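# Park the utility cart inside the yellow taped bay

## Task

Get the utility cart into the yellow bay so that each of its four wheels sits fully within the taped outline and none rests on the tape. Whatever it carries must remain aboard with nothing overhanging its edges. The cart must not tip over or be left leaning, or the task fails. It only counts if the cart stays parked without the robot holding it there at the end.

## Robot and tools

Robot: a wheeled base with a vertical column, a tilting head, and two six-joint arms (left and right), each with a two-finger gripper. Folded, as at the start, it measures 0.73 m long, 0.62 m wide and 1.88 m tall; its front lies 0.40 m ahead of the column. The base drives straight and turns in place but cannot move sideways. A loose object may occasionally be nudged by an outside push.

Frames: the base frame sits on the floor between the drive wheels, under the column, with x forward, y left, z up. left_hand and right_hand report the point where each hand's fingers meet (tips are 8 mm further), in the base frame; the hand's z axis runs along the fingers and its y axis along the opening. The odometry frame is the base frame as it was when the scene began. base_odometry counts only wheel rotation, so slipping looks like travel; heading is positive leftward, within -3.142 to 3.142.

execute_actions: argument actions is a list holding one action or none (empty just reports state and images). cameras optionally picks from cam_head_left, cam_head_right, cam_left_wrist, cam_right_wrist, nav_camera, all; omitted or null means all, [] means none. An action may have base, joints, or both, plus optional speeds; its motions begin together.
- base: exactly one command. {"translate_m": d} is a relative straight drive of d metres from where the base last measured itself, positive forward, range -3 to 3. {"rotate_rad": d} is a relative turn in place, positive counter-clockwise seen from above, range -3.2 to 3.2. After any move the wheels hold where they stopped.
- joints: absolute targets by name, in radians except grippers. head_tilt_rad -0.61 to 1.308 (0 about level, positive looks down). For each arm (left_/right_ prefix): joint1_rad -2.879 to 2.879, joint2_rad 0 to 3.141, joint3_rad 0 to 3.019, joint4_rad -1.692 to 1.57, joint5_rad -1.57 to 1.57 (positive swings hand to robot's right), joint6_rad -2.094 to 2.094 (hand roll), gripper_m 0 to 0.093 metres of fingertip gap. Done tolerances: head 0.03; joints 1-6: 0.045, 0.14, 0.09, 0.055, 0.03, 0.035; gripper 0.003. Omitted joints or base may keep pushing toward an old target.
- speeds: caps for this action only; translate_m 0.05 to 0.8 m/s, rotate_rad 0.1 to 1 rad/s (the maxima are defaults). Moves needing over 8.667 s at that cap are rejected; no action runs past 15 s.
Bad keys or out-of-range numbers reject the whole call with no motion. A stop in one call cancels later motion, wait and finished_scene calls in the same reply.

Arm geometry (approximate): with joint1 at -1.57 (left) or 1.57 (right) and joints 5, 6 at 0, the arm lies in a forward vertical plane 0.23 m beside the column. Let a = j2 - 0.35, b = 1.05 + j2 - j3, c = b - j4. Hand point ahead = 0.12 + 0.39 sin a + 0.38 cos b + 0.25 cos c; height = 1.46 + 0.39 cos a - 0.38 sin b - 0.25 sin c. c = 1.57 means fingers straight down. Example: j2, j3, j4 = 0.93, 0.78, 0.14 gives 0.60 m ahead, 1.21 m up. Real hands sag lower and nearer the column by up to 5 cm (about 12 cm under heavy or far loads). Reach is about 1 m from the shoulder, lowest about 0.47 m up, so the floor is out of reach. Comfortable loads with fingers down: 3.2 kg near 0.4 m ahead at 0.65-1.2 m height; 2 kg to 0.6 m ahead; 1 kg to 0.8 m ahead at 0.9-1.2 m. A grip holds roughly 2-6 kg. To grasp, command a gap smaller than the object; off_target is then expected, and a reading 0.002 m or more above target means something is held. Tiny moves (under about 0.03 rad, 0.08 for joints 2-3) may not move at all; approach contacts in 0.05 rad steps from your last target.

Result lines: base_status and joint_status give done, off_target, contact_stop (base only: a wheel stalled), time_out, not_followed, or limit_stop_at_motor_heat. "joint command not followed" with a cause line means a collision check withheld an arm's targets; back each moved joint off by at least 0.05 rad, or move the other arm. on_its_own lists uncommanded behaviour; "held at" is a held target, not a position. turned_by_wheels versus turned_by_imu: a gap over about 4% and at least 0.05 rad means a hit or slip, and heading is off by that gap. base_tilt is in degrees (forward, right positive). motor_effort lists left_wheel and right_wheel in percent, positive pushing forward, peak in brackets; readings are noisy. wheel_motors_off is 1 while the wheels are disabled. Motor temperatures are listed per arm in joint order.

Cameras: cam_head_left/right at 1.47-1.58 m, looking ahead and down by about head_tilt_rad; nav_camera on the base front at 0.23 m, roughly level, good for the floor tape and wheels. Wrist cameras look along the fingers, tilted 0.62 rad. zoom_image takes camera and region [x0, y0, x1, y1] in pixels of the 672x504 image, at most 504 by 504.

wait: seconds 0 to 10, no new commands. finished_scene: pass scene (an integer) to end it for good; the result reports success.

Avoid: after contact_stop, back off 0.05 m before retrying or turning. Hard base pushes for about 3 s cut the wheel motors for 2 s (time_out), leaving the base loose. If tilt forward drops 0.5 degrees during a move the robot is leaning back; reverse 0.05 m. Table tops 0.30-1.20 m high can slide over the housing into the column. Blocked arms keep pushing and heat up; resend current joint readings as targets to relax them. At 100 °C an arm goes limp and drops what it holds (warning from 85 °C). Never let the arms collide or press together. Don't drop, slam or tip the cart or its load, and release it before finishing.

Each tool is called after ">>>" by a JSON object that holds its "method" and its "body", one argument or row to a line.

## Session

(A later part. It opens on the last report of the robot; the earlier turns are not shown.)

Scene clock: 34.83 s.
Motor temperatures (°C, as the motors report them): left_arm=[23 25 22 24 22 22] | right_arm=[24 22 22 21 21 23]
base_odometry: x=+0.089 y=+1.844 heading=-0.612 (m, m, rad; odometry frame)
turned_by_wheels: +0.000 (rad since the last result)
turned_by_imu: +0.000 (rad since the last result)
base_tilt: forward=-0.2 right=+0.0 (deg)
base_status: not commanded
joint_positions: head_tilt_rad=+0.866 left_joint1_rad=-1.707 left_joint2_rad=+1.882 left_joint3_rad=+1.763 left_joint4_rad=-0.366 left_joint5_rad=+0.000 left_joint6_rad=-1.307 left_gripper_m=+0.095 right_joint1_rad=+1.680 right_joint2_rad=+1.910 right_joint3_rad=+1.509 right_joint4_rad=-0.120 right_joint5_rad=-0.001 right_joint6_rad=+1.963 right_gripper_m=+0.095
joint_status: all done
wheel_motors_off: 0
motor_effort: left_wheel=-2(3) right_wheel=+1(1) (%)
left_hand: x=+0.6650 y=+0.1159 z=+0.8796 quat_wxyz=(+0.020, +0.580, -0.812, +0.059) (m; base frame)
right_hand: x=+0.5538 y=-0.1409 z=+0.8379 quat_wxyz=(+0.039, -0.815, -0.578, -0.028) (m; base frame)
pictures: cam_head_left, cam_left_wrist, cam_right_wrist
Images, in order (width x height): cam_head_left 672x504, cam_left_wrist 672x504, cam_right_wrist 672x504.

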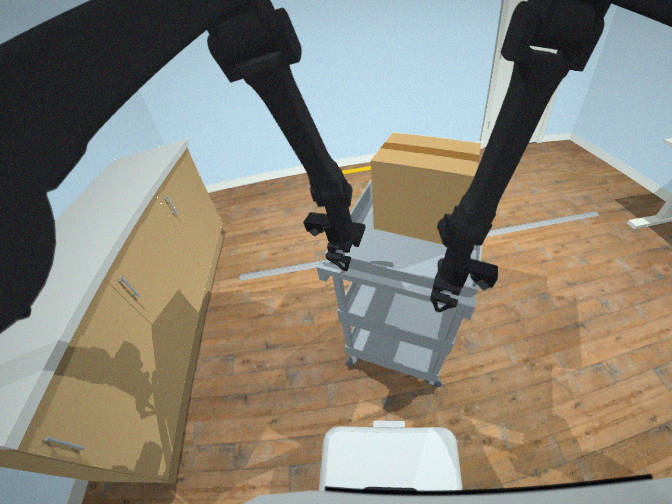

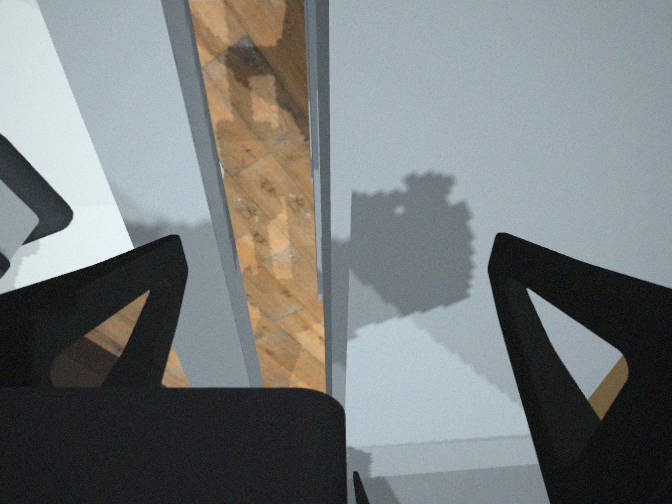

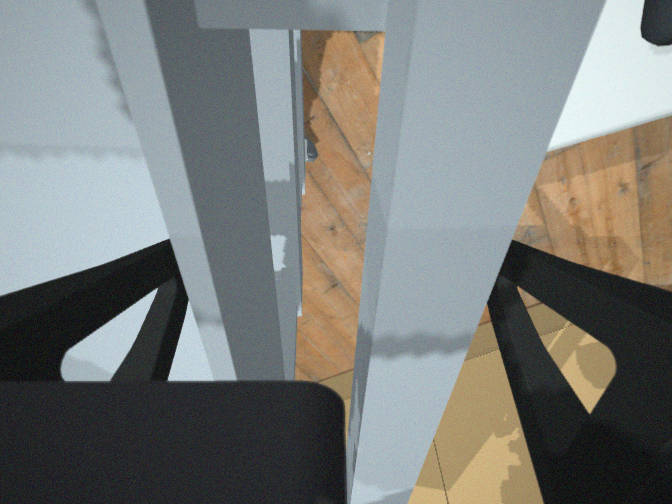

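>>> {"method": "execute_actions", "body": {
  "actions": [
    {"joints": {"left_joint2_rad": 1.85, "left_joint3_rad": 1.76, "left_joint4_rad": -0.366, "left_gripper_m": 0.045, "right_gripper_m": 0.03}}
  ],
  "cameras": ["cam_head_left", "cam_left_wrist", "cam_right_wrist"]
}}

Scene clock: 36.37 s.
Motor temperatures (°C, as the motors report them): left_arm=[23 25 22 24 22 22] | right_arm=[24 22 22 21 21 23]
base_odometry: x=+0.089 y=+1.844 heading=-0.612 (m, m, rad; odometry frame)
turned_by_wheels: +0.000 (rad since the last result)
turned_by_imu: +0.000 (rad since the last result)
base_tilt: forward=+0.0 right=+0.0 (deg)
base_status: not commanded
joint_positions: head_tilt_rad=+0.866 left_joint1_rad=-1.707 left_joint2_rad=+1.878 left_joint3_rad=+1.763 left_joint4_rad=-0.371 left_joint5_rad=+0.000 left_joint6_rad=-1.307 left_gripper_m=+0.045 right_joint1_rad=+1.680 right_joint2_rad=+1.910 right_joint3_rad=+1.509 right_joint4_rad=-0.117 right_joint5_rad=+0.001 right_joint6_rad=+1.965 right_gripper_m=+0.066
joint_status: right_gripper_m off_target (ended at +0.066, target +0.030); the others done
wheel_motors_off: 0
motor_effort: left_wheel=-1(2) right_wheel=+3(4) (%)
left_hand: x=+0.6653 y=+0.1160 z=+0.8813 quat_wxyz=(+0.021, +0.580, -0.812, +0.059) (m; base frame)
right_hand: x=+0.5546 y=-0.1410 z=+0.8379 quat_wxyz=(+0.037, -0.816, -0.577, -0.029) (m; base frame)
pictures: cam_head_left, cam_left_wrist, cam_right_wrist
Images, in order (width x height): cam_head_left 672x504, cam_left_wrist 672x504, cam_right_wrist 672x504.

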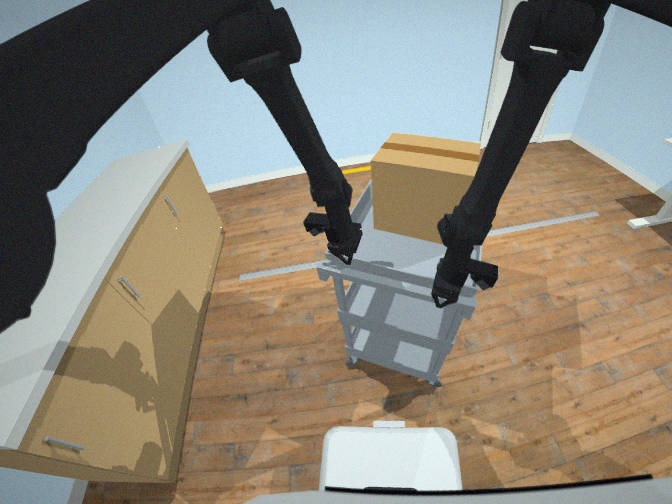

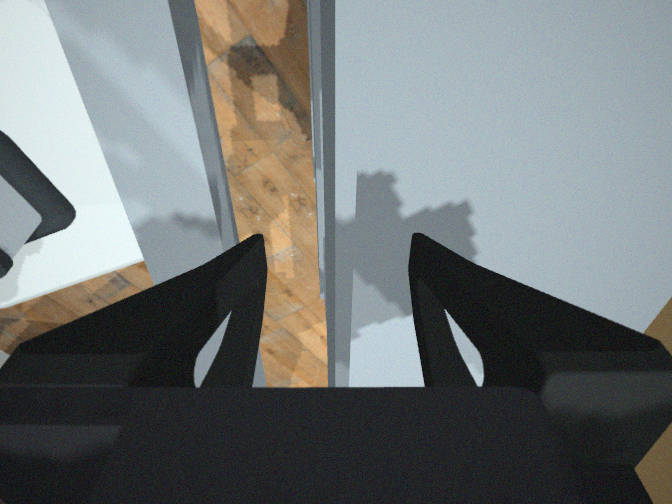

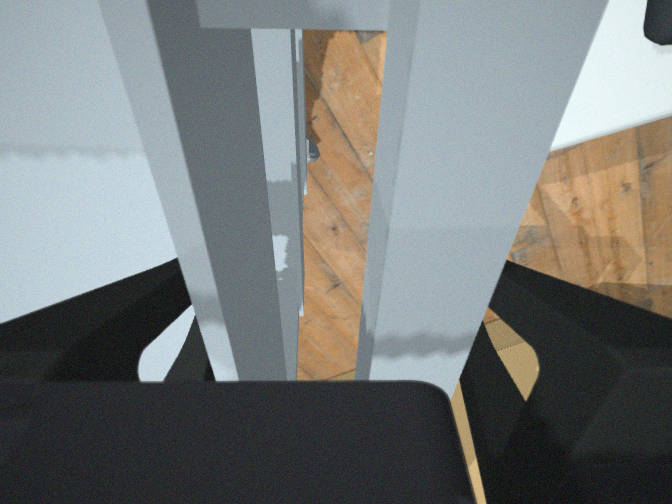

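>>> {"method": "execute_actions", "body": {
  "actions": [
    {"joints": {"left_joint2_rad": 1.99, "left_joint3_rad": 1.87, "left_joint4_rad": -0.37, "left_gripper_m": 0.036}}
  ],
  "cameras": ["cam_head_left", "cam_left_wrist", "cam_right_wrist"]
}}

Scene clock: 37.80 s.
Motor temperatures (°C, as the motors report them): left_arm=[23 25 22 24 22 22] | right_arm=[24 22 22 21 21 23]
base_odometry: x=+0.089 y=+1.844 heading=-0.612 (m, m, rad; odometry frame)
turned_by_wheels: +0.000 (rad since the last result)
turned_by_imu: +0.000 (rad since the last result)
base_tilt: forward=+0.0 right=+0.0 (deg)
base_status: not commanded
joint_positions: head_tilt_rad=+0.866 left_joint1_rad=-1.707 left_joint2_rad=+1.976 left_joint3_rad=+1.855 left_joint4_rad=-0.376 left_joint5_rad=-0.001 left_joint6_rad=-1.306 left_gripper_m=+0.036 right_joint1_rad=+1.680 right_joint2_rad=+1.910 right_joint3_rad=+1.509 right_joint4_rad=-0.117 right_joint5_rad=+0.001 right_joint6_rad=+1.965 right_gripper_m=+0.066
joint_status: all done
wheel_motors_off: 0
motor_effort: left_wheel=-3(5) right_wheel=+3(2) (%)
left_hand: x=+0.6602 y=+0.1120 z=+0.8429 quat_wxyz=(+0.025, +0.580, -0.813, +0.055) (m; base frame)
right_hand: x=+0.5546 y=-0.1410 z=+0.8379 quat_wxyz=(+0.037, -0.816, -0.577, -0.029) (m; base frame)
pictures: cam_head_left, cam_left_wrist, cam_right_wrist
Images, in order (width x height): cam_head_left 672x504, cam_left_wrist 672x504, cam_right_wrist 672x504.

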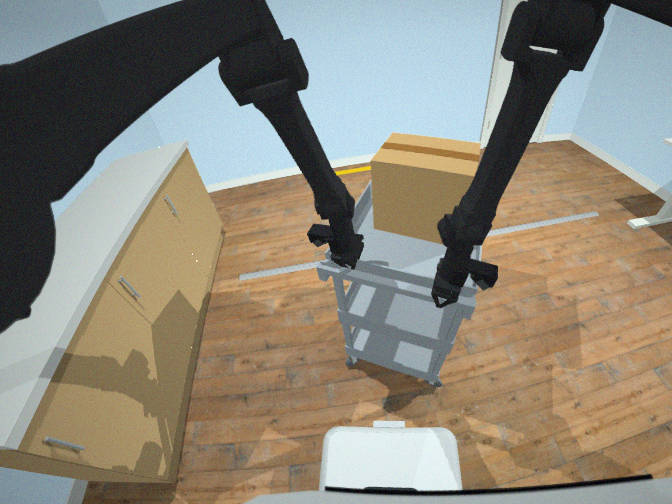

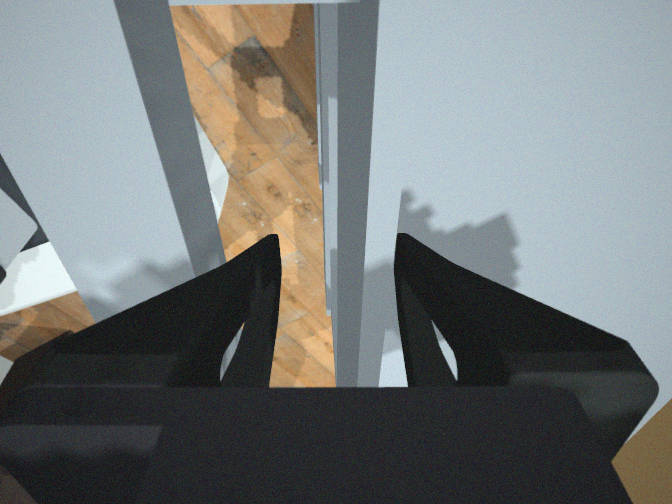

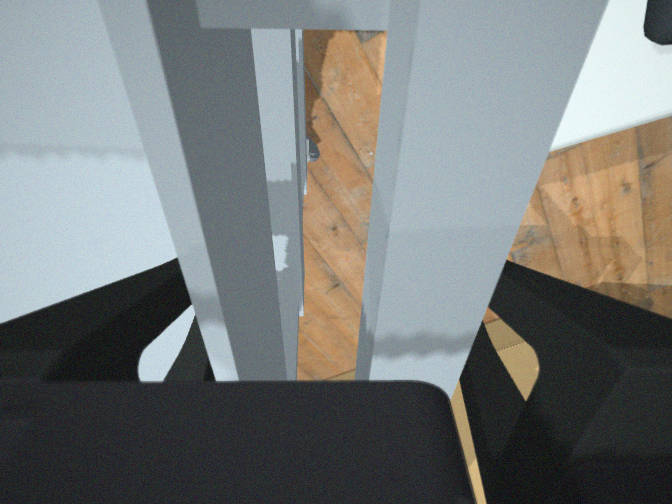

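The left fingers now straddle the tray wall. Closing the left gripper.

>>> {"method": "execute_actions", "body": {
  "actions": [
    {"joints": {"left_gripper_m": 0.0}}
  ],
  "cameras": ["cam_head_left", "cam_left_wrist", "nav_camera"]
}}

Scene clock: 38.40 s.
Motor temperatures (°C, as the motors report them): left_arm=[23 25 22 24 22 22] | right_arm=[24 22 22 21 21 23]
base_odometry: x=+0.089 y=+1.844 heading=-0.612 (m, m, rad; odometry frame)
turned_by_wheels: +0.000 (rad since the last result)
turned_by_imu: +0.000 (rad since the last result)
base_tilt: forward=+0.0 right=+0.1 (deg)
base_status: not commanded
joint_positions: head_tilt_rad=+0.866 left_joint1_rad=-1.709 left_joint2_rad=+1.976 left_joint3_rad=+1.863 left_joint4_rad=-0.370 left_joint5_rad=+0.000 left_joint6_rad=-1.306 left_gripper_m=+0.007 right_joint1_rad=+1.680 right_joint2_rad=+1.910 right_joint3_rad=+1.509 right_joint4_rad=-0.117 right_joint5_rad=+0.001 right_joint6_rad=+1.965 right_gripper_m=+0.066
joint_status: left_gripper_m off_target (ended at +0.007, target +0.000)
wheel_motors_off: 0
motor_effort: left_wheel=-3(4) right_wheel=+2(3) (%)
left_hand: x=+0.6665 y=+0.1102 z=+0.8444 quat_wxyz=(+0.021, +0.580, -0.812, +0.060) (m; base frame)
right_hand: x=+0.5546 y=-0.1410 z=+0.8379 quat_wxyz=(+0.037, -0.816, -0.577, -0.029) (m; base frame)
pictures: cam_head_left, cam_left_wrist, nav_camera
Images, in order (width x height): cam_head_left 672x504, cam_left_wrist 672x504, nav_camera 672x504.

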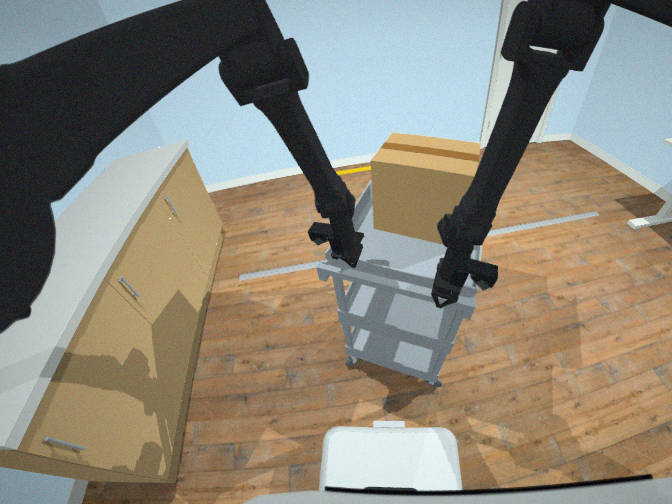

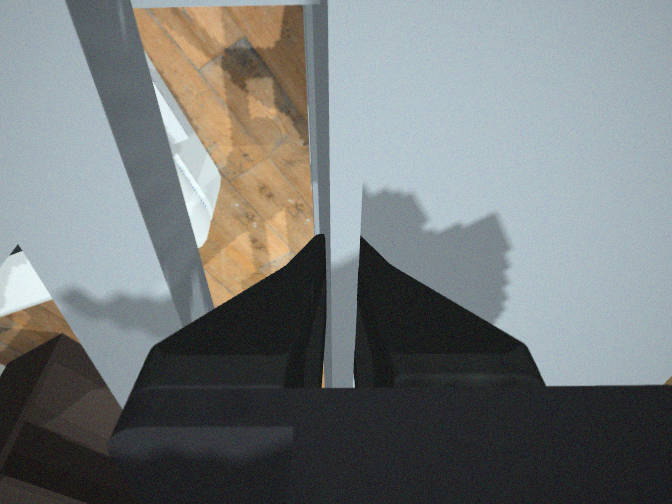

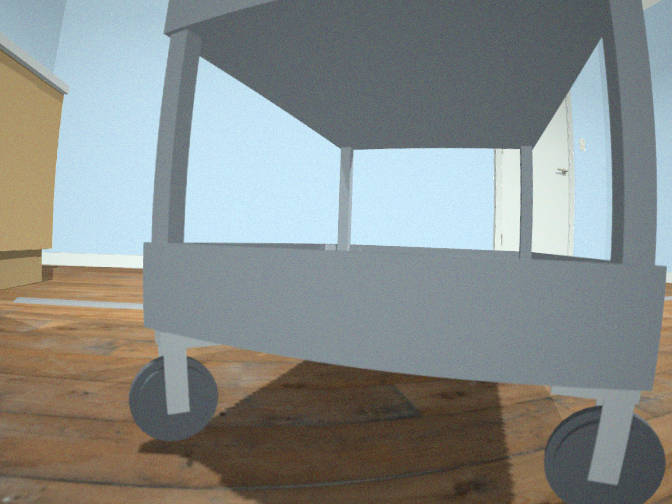

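>>> {"method": "execute_actions", "body": {
  "actions": [
    {"base": {"translate_m": 0.18}, "speeds": {"translate_m": 0.12}}
  ],
  "cameras": ["cam_head_left", "cam_head_right", "nav_camera"]
}}

Scene clock: 40.80 s.
Motor temperatures (°C, as the motors report them): left_arm=[23 25 22 24 22 22] | right_arm=[24 22 23 21 21 23]
base_odometry: x=+0.236 y=+1.740 heading=-0.612 (m, m, rad; odometry frame)
turned_by_wheels: -0.001 (rad since the last result)
turned_by_imu: +0.000 (rad since the last result)
base_tilt: forward=-0.1 right=+0.0 (deg)
base_status: done
joint_positions: head_tilt_rad=+0.866 left_joint1_rad=-1.708 left_joint2_rad=+1.972 left_joint3_rad=+1.853 left_joint4_rad=-0.394 left_joint5_rad=-0.007 left_joint6_rad=-1.330 left_gripper_m=+0.006 right_joint1_rad=+1.681 right_joint2_rad=+1.910 right_joint3_rad=+1.502 right_joint4_rad=-0.109 right_joint5_rad=+0.001 right_joint6_rad=+1.960 right_gripper_m=+0.066
joint_status: not commanded
wheel_motors_off: 0
motor_effort: left_wheel=-2(38) right_wheel=-1(40) (%)
left_hand: x=+0.6575 y=+0.1130 z=+0.8447 quat_wxyz=(+0.030, +0.589, -0.806, +0.048) (m; base frame)
right_hand: x=+0.5519 y=-0.1404 z=+0.8375 quat_wxyz=(+0.037, -0.814, -0.579, -0.029) (m; base frame)
pictures: cam_head_left, cam_head_right, nav_camera
Images, in order (width x height): cam_head_left 672x504, cam_head_right 672x504, nav_camera 672x504.

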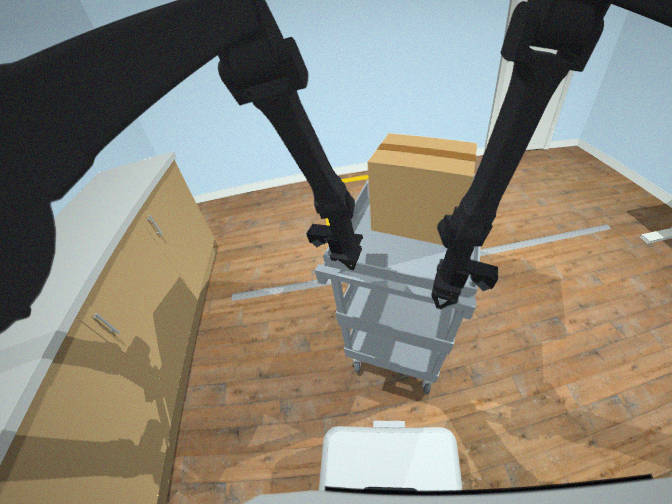

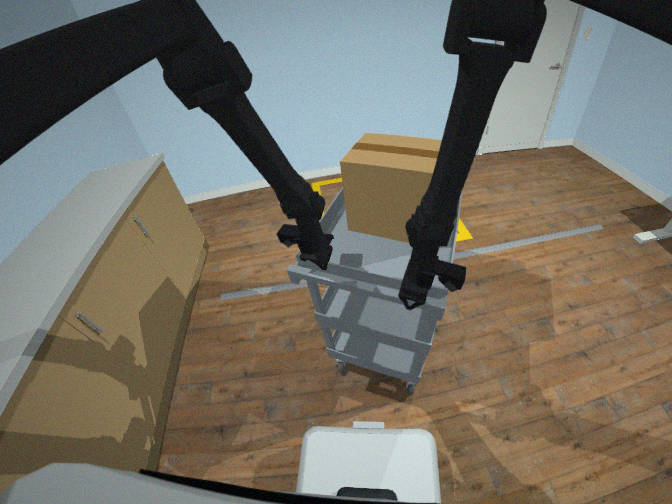

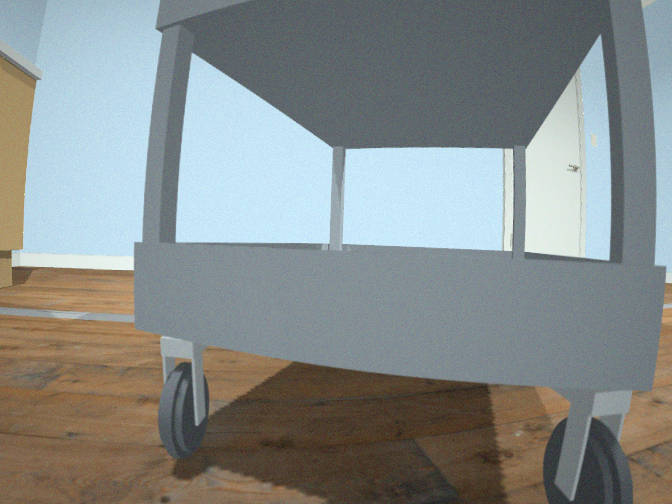

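>>> {"method": "execute_actions", "body": {
  "actions": [
    {"base": {"translate_m": 0.45}, "speeds": {"translate_m": 0.2}}
  ],
  "cameras": ["cam_head_left", "cam_head_right", "nav_camera"]
}}

Scene clock: 44.40 s.
Motor temperatures (°C, as the motors report them): left_arm=[23 25 23 24 22 22] | right_arm=[24 23 23 21 22 23]
base_odometry: x=+0.605 y=+1.482 heading=-0.612 (m, m, rad; odometry frame)
turned_by_wheels: +0.000 (rad since the last result)
turned_by_imu: -0.005 (rad since the last result)
base_tilt: forward=-0.2 right=+0.1 (deg)
base_status: done
joint_positions: head_tilt_rad=+0.866 left_joint1_rad=-1.724 left_joint2_rad=+1.989 left_joint3_rad=+1.891 left_joint4_rad=-0.357 left_joint5_rad=-0.020 left_joint6_rad=-1.349 left_gripper_m=+0.008 right_joint1_rad=+1.661 right_joint2_rad=+1.908 right_joint3_rad=+1.537 right_joint4_rad=-0.092 right_joint5_rad=+0.004 right_joint6_rad=+1.924 right_gripper_m=+0.066
joint_status: not commanded
wheel_motors_off: 0
motor_effort: left_wheel=+0(66) right_wheel=-3(59) (%)
left_hand: x=+0.6775 y=+0.1003 z=+0.8435 quat_wxyz=(+0.009, +0.595, -0.801, +0.066) (m; base frame)
right_hand: x=+0.5800 y=-0.1554 z=+0.8392 quat_wxyz=(+0.014, -0.807, -0.589, -0.047) (m; base frame)
pictures: cam_head_left, cam_head_right, nav_camera
Images, in order (width x height): cam_head_left 672x504, cam_head_right 672x504, nav_camera 672x504.

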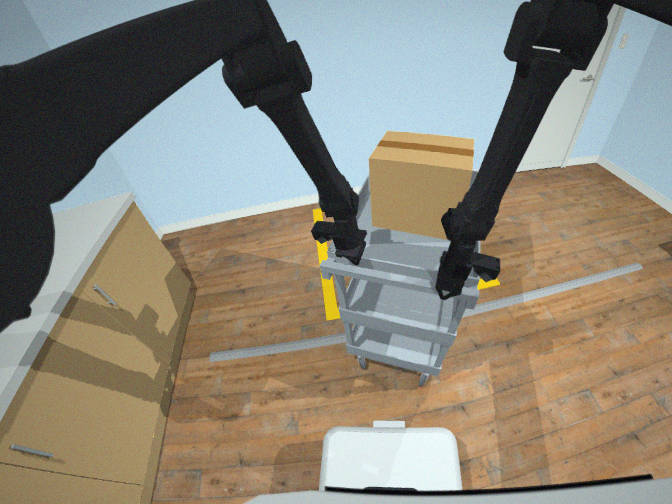

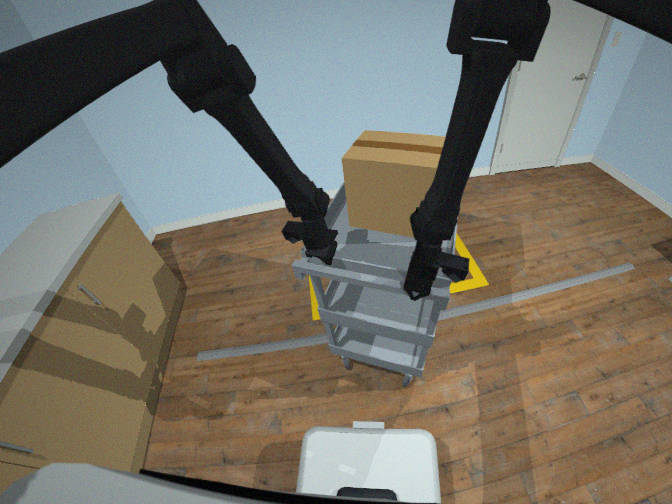

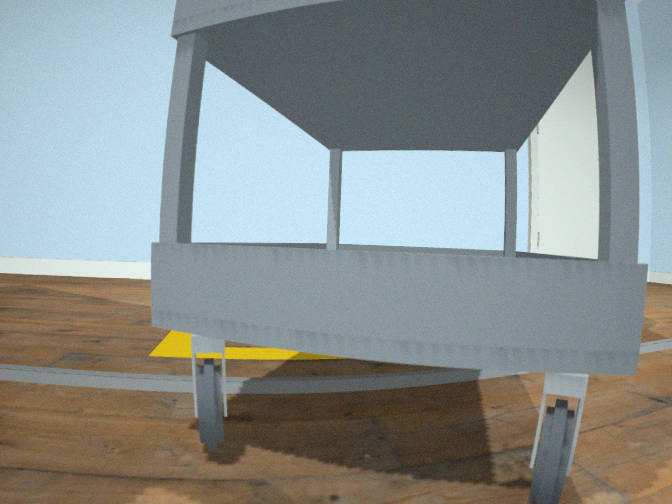

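>>> {"method": "zoom_image", "body": {
  "camera": "cam_head_left",
  "region": [290, 190, 530, 410]
}}

>>> {"method": "zoom_image", "body": {
  "camera": "cam_head_right",
  "region": [280, 190, 520, 410]
}}

Region (290, 190, 530, 410) of cam_head_left's 672x504 image, scaled by 2.100, with more detail than that image has; it fills the top 462 rows of this view, and the rest is white.

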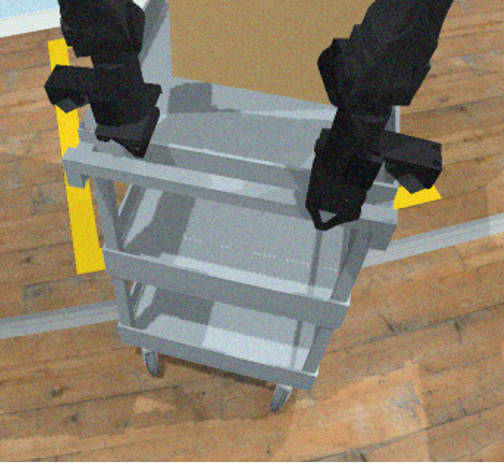

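Region (280, 190, 520, 410) of cam_head_right's 672x504 image, scaled by 2.100, with more detail than that image has; it fills the top 462 rows of this view, and the rest is white.

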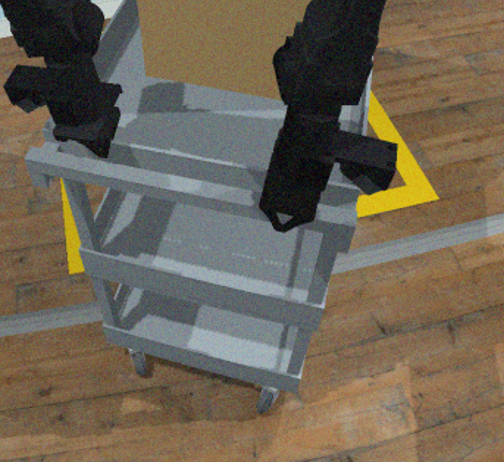

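>>> {"method": "execute_actions", "body": {
  "actions": [
    {"base": {"translate_m": 0.75}, "speeds": {"translate_m": 0.22}}
  ],
  "cameras": ["cam_head_left", "cam_head_right", "nav_camera"]
}}

Scene clock: 53.43 s.
Motor temperatures (°C, as the motors report them): left_arm=[23 26 23 24 22 22] | right_arm=[24 23 23 21 22 23]
base_odometry: x=+1.211 y=+1.056 heading=-0.610 (m, m, rad; odometry frame)
turned_by_wheels: +0.002 (rad since the last result)
turned_by_imu: +0.179 (rad since the last result)
base_tilt: forward=-0.5 right=+0.4 (deg)
base_status: translate_m off_target (by the wheels' count: +0.741 of +0.750)
joint_positions: head_tilt_rad=+0.866 left_joint1_rad=-1.758 left_joint2_rad=+2.012 left_joint3_rad=+1.881 left_joint4_rad=-0.370 left_joint5_rad=-0.001 left_joint6_rad=-1.260 left_gripper_m=+0.007 right_joint1_rad=+1.647 right_joint2_rad=+1.931 right_joint3_rad=+1.471 right_joint4_rad=-0.111 right_joint5_rad=+0.021 right_joint6_rad=+2.034 right_gripper_m=+0.067
joint_status: not commanded
wheel_motors_off: 0
on_its_own: left_wheel is at rest, and its effort (+38) is outside its rest range (-35 to +35)
motor_effort: left_wheel=+38(67) right_wheel=+32(61) (%)
left_hand: x=+0.6511 y=+0.0685 z=+0.8338 quat_wxyz=(+0.039, +0.550, -0.831, +0.072) (m; base frame)
right_hand: x=+0.5207 y=-0.1709 z=+0.8259 quat_wxyz=(+0.031, -0.840, -0.542, +0.008) (m; base frame)
pictures: cam_head_left, cam_head_right, nav_camera
Images, in order (width x height): cam_head_left 672x504, cam_head_right 672x504, nav_camera 672x504.

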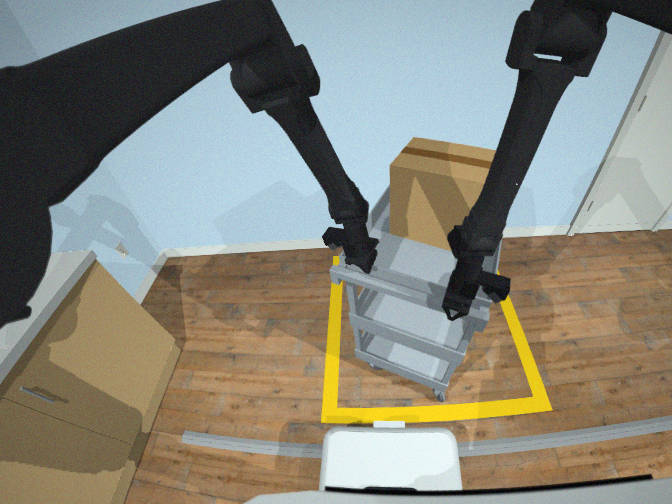

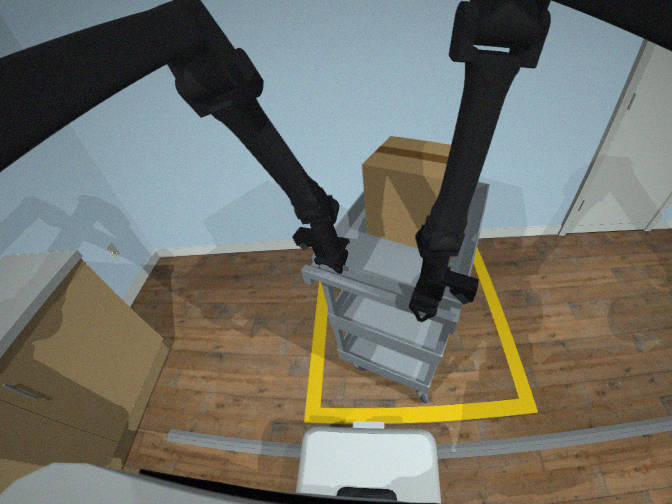

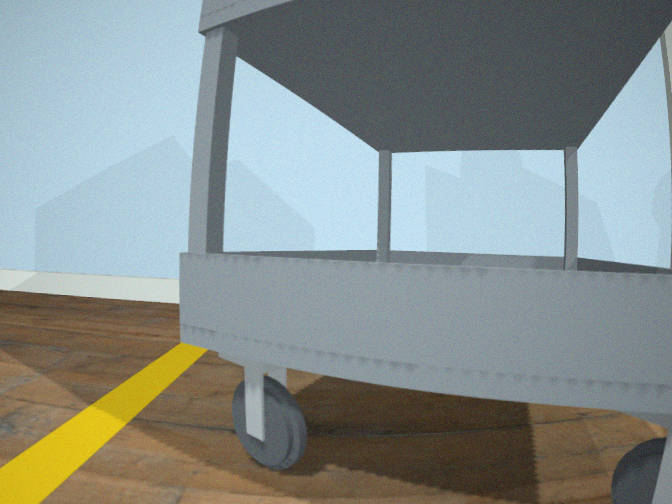

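>>> {"method": "zoom_image", "body": {
  "camera": "cam_head_left",
  "region": [300, 240, 570, 450]
}}

Region (300, 240, 570, 450) of cam_head_left's 672x504 image, scaled by 1.867, with more detail than that image has.

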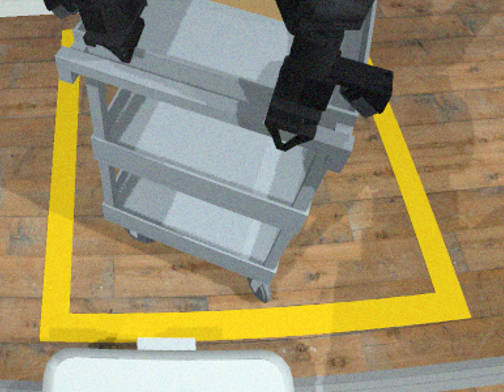

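>>> {"method": "execute_actions", "body": {
  "actions": [
    {"joints": {"left_joint1_rad": -1.758, "left_joint2_rad": 2.012, "left_joint3_rad": 1.881, "left_joint4_rad": -0.37, "left_joint5_rad": 0.0, "left_joint6_rad": -1.26, "left_gripper_m": 0.03, "right_joint1_rad": 1.647, "right_joint2_rad": 1.931, "right_joint3_rad": 1.49, "right_joint4_rad": -0.111, "right_joint5_rad": 0.02, "right_joint6_rad": 2.034}}
  ],
  "cameras": ["cam_left_wrist"]
}}

>>> {"method": "execute_actions", "body": {
  "actions": [
    {"joints": {"left_joint2_rad": 1.78, "left_joint3_rad": 1.67}}
  ],
  "cameras": ["cam_head_left", "cam_left_wrist"]
}}

Scene clock: 55.83 s.
Motor temperatures (°C, as the motors report them): left_arm=[23 26 23 24 22 22] | right_arm=[24 23 23 21 22 23]
base_odometry: x=+1.211 y=+1.056 heading=-0.610 (m, m, rad; odometry frame)
turned_by_wheels: +0.000 (rad since the last result)
turned_by_imu: +0.000 (rad since the last result)
base_tilt: forward=-0.6 right=+0.4 (deg)
base_status: not commanded
joint_positions: head_tilt_rad=+0.866 left_joint1_rad=-1.759 left_joint2_rad=+2.012 left_joint3_rad=+1.881 left_joint4_rad=-0.370 left_joint5_rad=+0.000 left_joint6_rad=-1.252 left_gripper_m=+0.030 right_joint1_rad=+1.645 right_joint2_rad=+1.931 right_joint3_rad=+1.471 right_joint4_rad=-0.111 right_joint5_rad=+0.026 right_joint6_rad=+2.037 right_gripper_m=+0.067
joint_status: all done
wheel_motors_off: 0
on_its_own: left_wheel is at rest, and its effort (+55) is outside its rest range (-35 to +35)
motor_effort: left_wheel=+55(53) right_wheel=+26(35) (%)
left_hand: x=+0.6511 y=+0.0678 z=+0.8339 quat_wxyz=(+0.039, +0.546, -0.834, +0.073) (m; base frame)
right_hand: x=+0.5203 y=-0.1733 z=+0.8254 quat_wxyz=(+0.028, -0.840, -0.541, +0.010) (m; base frame)
pictures: cam_left_wrist
Images, in order (width x height): cam_left_wrist 672x504.

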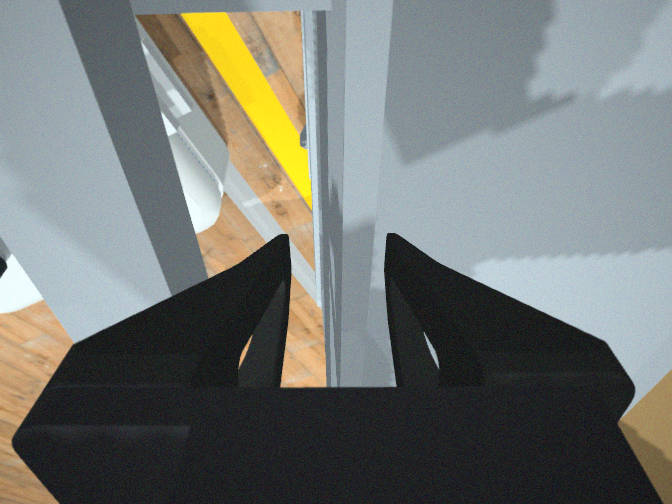

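Scene clock: 56.90 s.
Motor temperatures (°C, as the motors report them): left_arm=[23 26 23 24 22 22] | right_arm=[24 23 23 21 22 23]
base_odometry: x=+1.211 y=+1.056 heading=-0.610 (m, m, rad; odometry frame)
turned_by_wheels: +0.000 (rad since the last result)
turned_by_imu: +0.000 (rad since the last result)
base_tilt: forward=-0.5 right=+0.4 (deg)
base_status: not commanded
joint_positions: head_tilt_rad=+0.866 left_joint1_rad=-1.760 left_joint2_rad=+1.768 left_joint3_rad=+1.673 left_joint4_rad=-0.359 left_joint5_rad=+0.003 left_joint6_rad=-1.252 left_gripper_m=+0.030 right_joint1_rad=+1.644 right_joint2_rad=+1.932 right_joint3_rad=+1.472 right_joint4_rad=-0.111 right_joint5_rad=+0.025 right_joint6_rad=+2.036 right_gripper_m=+0.067
joint_status: all done
wheel_motors_off: 0
on_its_own: left_wheel is at rest, and its effort (+51) is outside its rest range (-35 to +35)
motor_effort: left_wheel=+51(53) right_wheel=+24(30) (%)
left_hand: x=+0.6732 y=+0.0804 z=+0.9324 quat_wxyz=(+0.022, +0.547, -0.832, +0.089) (m; base frame)
right_hand: x=+0.5203 y=-0.1740 z=+0.8251 quat_wxyz=(+0.028, -0.840, -0.541, +0.010) (m; base frame)
pictures: cam_head_left, cam_left_wrist
Images, in order (width x height): cam_head_left 672x504, cam_left_wrist 672x504.

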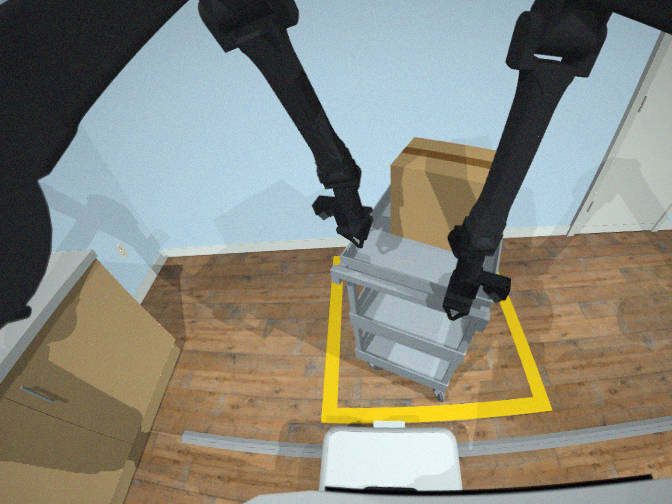

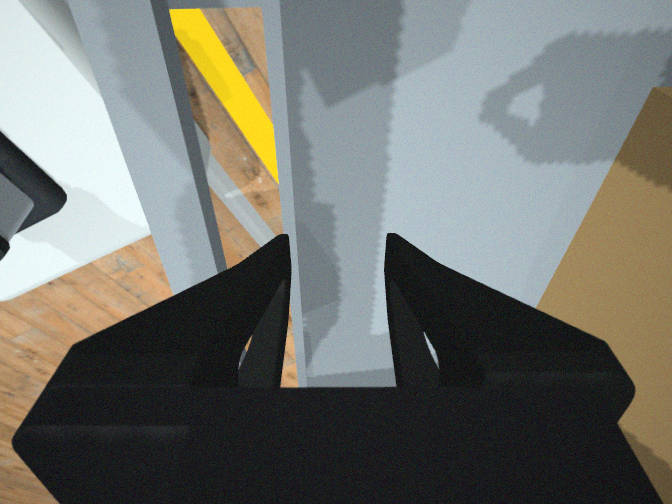

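>>> {"method": "execute_actions", "body": {
  "actions": [
    {"joints": {"right_joint2_rad": 1.945, "right_joint3_rad": 1.67, "right_joint4_rad": -0.255, "left_joint1_rad": -1.57, "left_joint2_rad": 1.4, "left_joint3_rad": 1.15, "left_joint4_rad": -0.27, "left_gripper_m": 0.093}}
  ],
  "cameras": ["cam_head_left", "cam_right_wrist"]
}}

Scene clock: 58.33 s.
Motor temperatures (°C, as the motors report them): left_arm=[23 26 23 24 22 22] | right_arm=[24 23 23 21 22 23]
base_odometry: x=+1.211 y=+1.056 heading=-0.610 (m, m, rad; odometry frame)
turned_by_wheels: +0.000 (rad since the last result)
turned_by_imu: +0.000 (rad since the last result)
base_tilt: forward=-0.7 right=+0.0 (deg)
base_status: not commanded
joint_positions: head_tilt_rad=+0.866 left_joint1_rad=-1.562 left_joint2_rad=+1.383 left_joint3_rad=+1.148 left_joint4_rad=-0.280 left_joint5_rad=-0.002 left_joint6_rad=-1.253 left_gripper_m=+0.093 right_joint1_rad=+1.645 right_joint2_rad=+1.953 right_joint3_rad=+1.584 right_joint4_rad=-0.249 right_joint5_rad=+0.034 right_joint6_rad=+2.042 right_gripper_m=+0.068
joint_status: all done
wheel_motors_off: 0
on_its_own: left_wheel is at rest, and its effort (+55) is outside its rest range (-35 to +35)
motor_effort: left_wheel=+55(59) right_wheel=+28(31) (%)
left_hand: x=+0.5657 y=+0.2301 z=+1.0398 quat_wxyz=(-0.006, +0.588, -0.809, -0.002) (m; base frame)
right_hand: x=+0.5431 y=-0.1729 z=+0.8217 quat_wxyz=(+0.037, -0.840, -0.540, +0.032) (m; base frame)
pictures: cam_head_left, cam_right_wrist
Images, in order (width x height): cam_head_left 672x504, cam_right_wrist 672x504.

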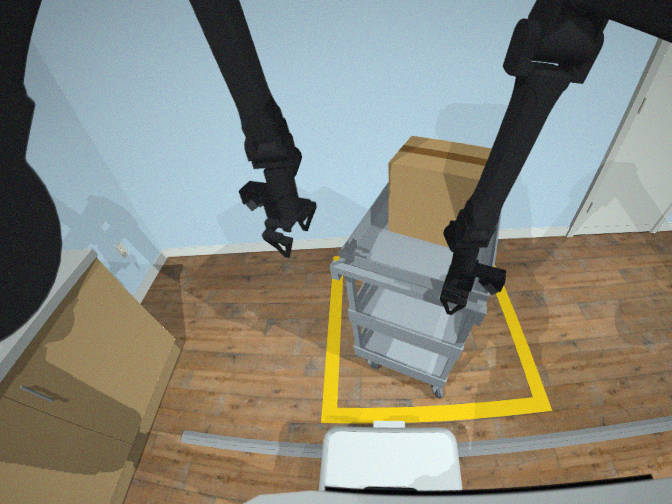

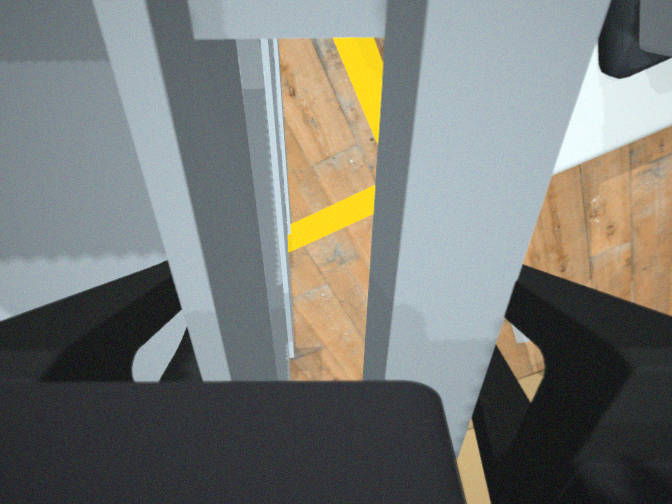

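>>> {"method": "execute_actions", "body": {
  "actions": [
    {"joints": {"right_joint2_rad": 1.96, "right_joint3_rad": 1.82, "right_joint4_rad": -0.28}}
  ],
  "cameras": ["cam_head_left", "cam_right_wrist"]
}}

Scene clock: 59.97 s.
Motor temperatures (°C, as the motors report them): left_arm=[23 26 23 24 22 22] | right_arm=[24 23 23 21 22 23]
base_odometry: x=+1.211 y=+1.056 heading=-0.610 (m, m, rad; odometry frame)
turned_by_wheels: +0.000 (rad since the last result)
turned_by_imu: +0.000 (rad since the last result)
base_tilt: forward=-0.5 right=+0.2 (deg)
base_status: not commanded
joint_positions: head_tilt_rad=+0.866 left_joint1_rad=-1.562 left_joint2_rad=+1.383 left_joint3_rad=+1.148 left_joint4_rad=-0.280 left_joint5_rad=-0.002 left_joint6_rad=-1.253 left_gripper_m=+0.093 right_joint1_rad=+1.666 right_joint2_rad=+1.982 right_joint3_rad=+1.751 right_joint4_rad=-0.316 right_joint5_rad=+0.012 right_joint6_rad=+2.026 right_gripper_m=+0.067
joint_status: all done
wheel_motors_off: 0
on_its_own: left_wheel is at rest, and its effort (+63) is outside its rest range (-35 to +35)
motor_effort: left_wheel=+63(61) right_wheel=+22(29) (%)
left_hand: x=+0.5657 y=+0.2301 z=+1.0398 quat_wxyz=(-0.006, +0.588, -0.809, -0.002) (m; base frame)
right_hand: x=+0.6101 y=-0.1494 z=+0.8225 quat_wxyz=(+0.036, -0.835, -0.549, -0.009) (m; base frame)
pictures: cam_head_left, cam_right_wrist
Images, in order (width x height): cam_head_left 672x504, cam_right_wrist 672x504.

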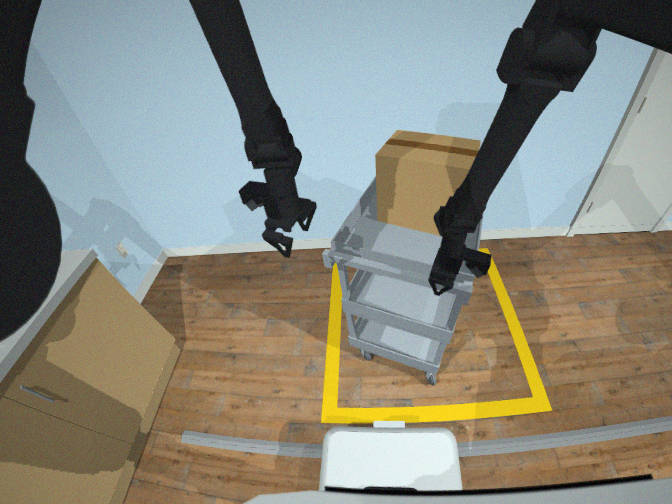

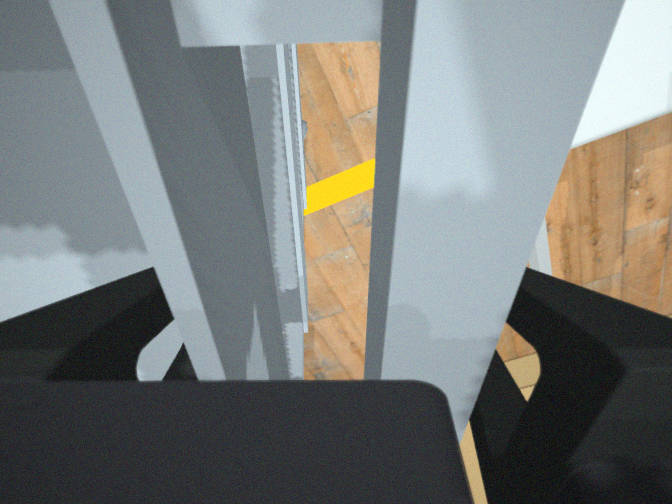

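>>> {"method": "execute_actions", "body": {
  "actions": [
    {"joints": {"right_joint1_rad": 1.666, "right_joint2_rad": 1.98, "right_joint3_rad": 1.77, "right_joint4_rad": -0.316, "right_joint5_rad": 0.01, "right_joint6_rad": 2.026, "right_gripper_m": 0.093}}
  ],
  "cameras": ["cam_head_left", "cam_right_wrist"]
}}

Scene clock: 61.00 s.
Motor temperatures (°C, as the motors report them): left_arm=[23 26 23 24 22 22] | right_arm=[24 23 23 21 22 23]
base_odometry: x=+1.211 y=+1.056 heading=-0.610 (m, m, rad; odometry frame)
turned_by_wheels: +0.000 (rad since the last result)
turned_by_imu: +0.000 (rad since the last result)
base_tilt: forward=-0.5 right=+0.4 (deg)
base_status: not commanded
joint_positions: head_tilt_rad=+0.866 left_joint1_rad=-1.562 left_joint2_rad=+1.383 left_joint3_rad=+1.148 left_joint4_rad=-0.280 left_joint5_rad=-0.002 left_joint6_rad=-1.253 left_gripper_m=+0.093 right_joint1_rad=+1.667 right_joint2_rad=+1.984 right_joint3_rad=+1.751 right_joint4_rad=-0.318 right_joint5_rad=+0.010 right_joint6_rad=+2.026 right_gripper_m=+0.093
joint_status: all done
wheel_motors_off: 0
on_its_own: left_wheel is at rest, and its effort (+62) is outside its rest range (-35 to +35)
motor_effort: left_wheel=+62(64) right_wheel=+25(25) (%)
left_hand: x=+0.5657 y=+0.2301 z=+1.0398 quat_wxyz=(-0.006, +0.588, -0.809, -0.002) (m; base frame)
right_hand: x=+0.6089 y=-0.1486 z=+0.8220 quat_wxyz=(+0.038, -0.834, -0.550, -0.008) (m; base frame)
pictures: cam_head_left, cam_right_wrist
Images, in order (width x height): cam_head_left 672x504, cam_right_wrist 672x504.

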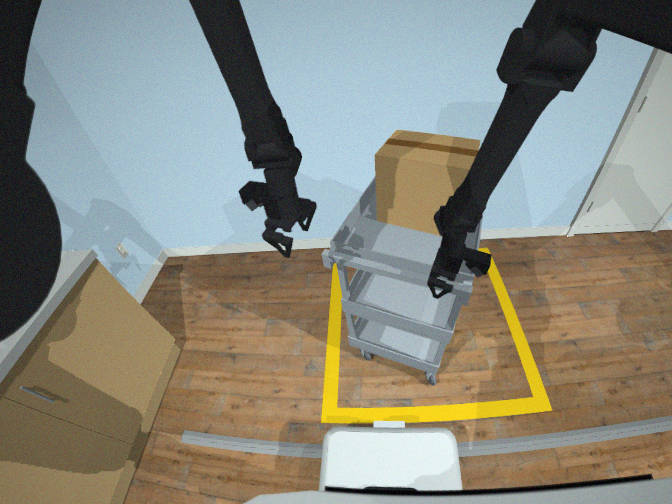

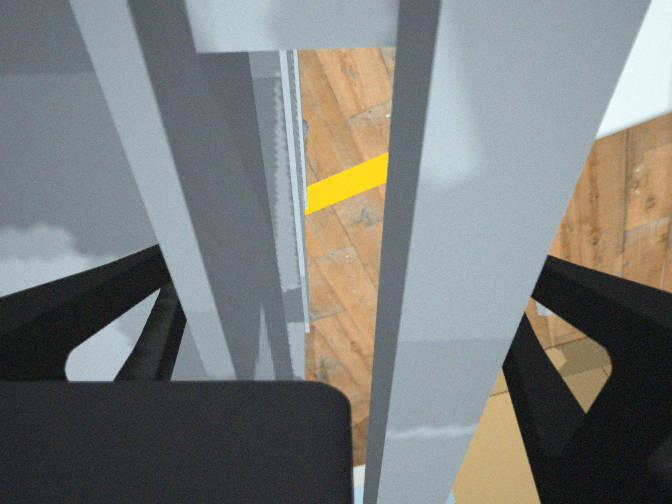

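Released. Now raising the right hand straight up off the handle.

>>> {"method": "execute_actions", "body": {
  "actions": [
    {"joints": {"right_joint2_rad": 1.72, "right_joint3_rad": 1.5}}
  ],
  "cameras": ["cam_head_left"]
}}

Scene clock: 62.47 s.
Motor temperatures (°C, as the motors report them): left_arm=[23 26 23 24 22 22] | right_arm=[24 23 23 21 22 23]
base_odometry: x=+1.211 y=+1.056 heading=-0.610 (m, m, rad; odometry frame)
turned_by_wheels: +0.000 (rad since the last result)
turned_by_imu: +0.001 (rad since the last result)
base_tilt: forward=-0.6 right=+0.4 (deg)
base_status: not commanded
joint_positions: head_tilt_rad=+0.866 left_joint1_rad=-1.562 left_joint2_rad=+1.383 left_joint3_rad=+1.148 left_joint4_rad=-0.280 left_joint5_rad=-0.002 left_joint6_rad=-1.253 left_gripper_m=+0.093 right_joint1_rad=+1.667 right_joint2_rad=+1.711 right_joint3_rad=+1.510 right_joint4_rad=-0.318 right_joint5_rad=+0.010 right_joint6_rad=+2.026 right_gripper_m=+0.093
joint_status: all done
wheel_motors_off: 0
on_its_own: left_wheel is at rest, and its effort (+52) is outside its rest range (-35 to +35)
motor_effort: left_wheel=+52(64) right_wheel=+25(26) (%)
left_hand: x=+0.5657 y=+0.2301 z=+1.0398 quat_wxyz=(-0.006, +0.588, -0.809, -0.002) (m; base frame)
right_hand: x=+0.6214 y=-0.1570 z=+0.9296 quat_wxyz=(+0.030, -0.835, -0.549, -0.022) (m; base frame)
pictures: cam_head_left
Images, in order (width x height): cam_head_left 672x504.

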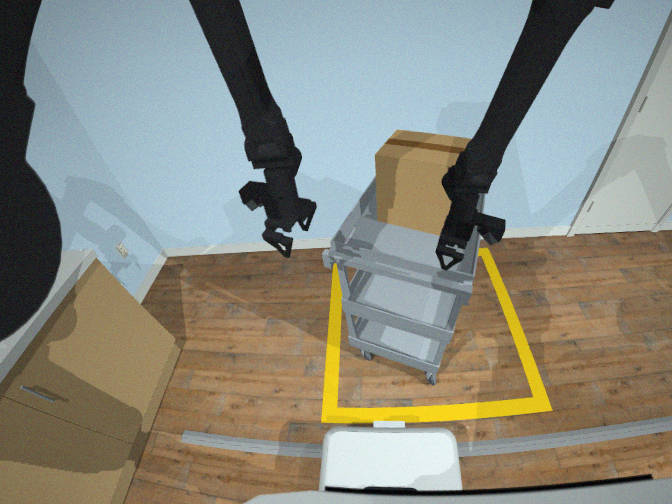

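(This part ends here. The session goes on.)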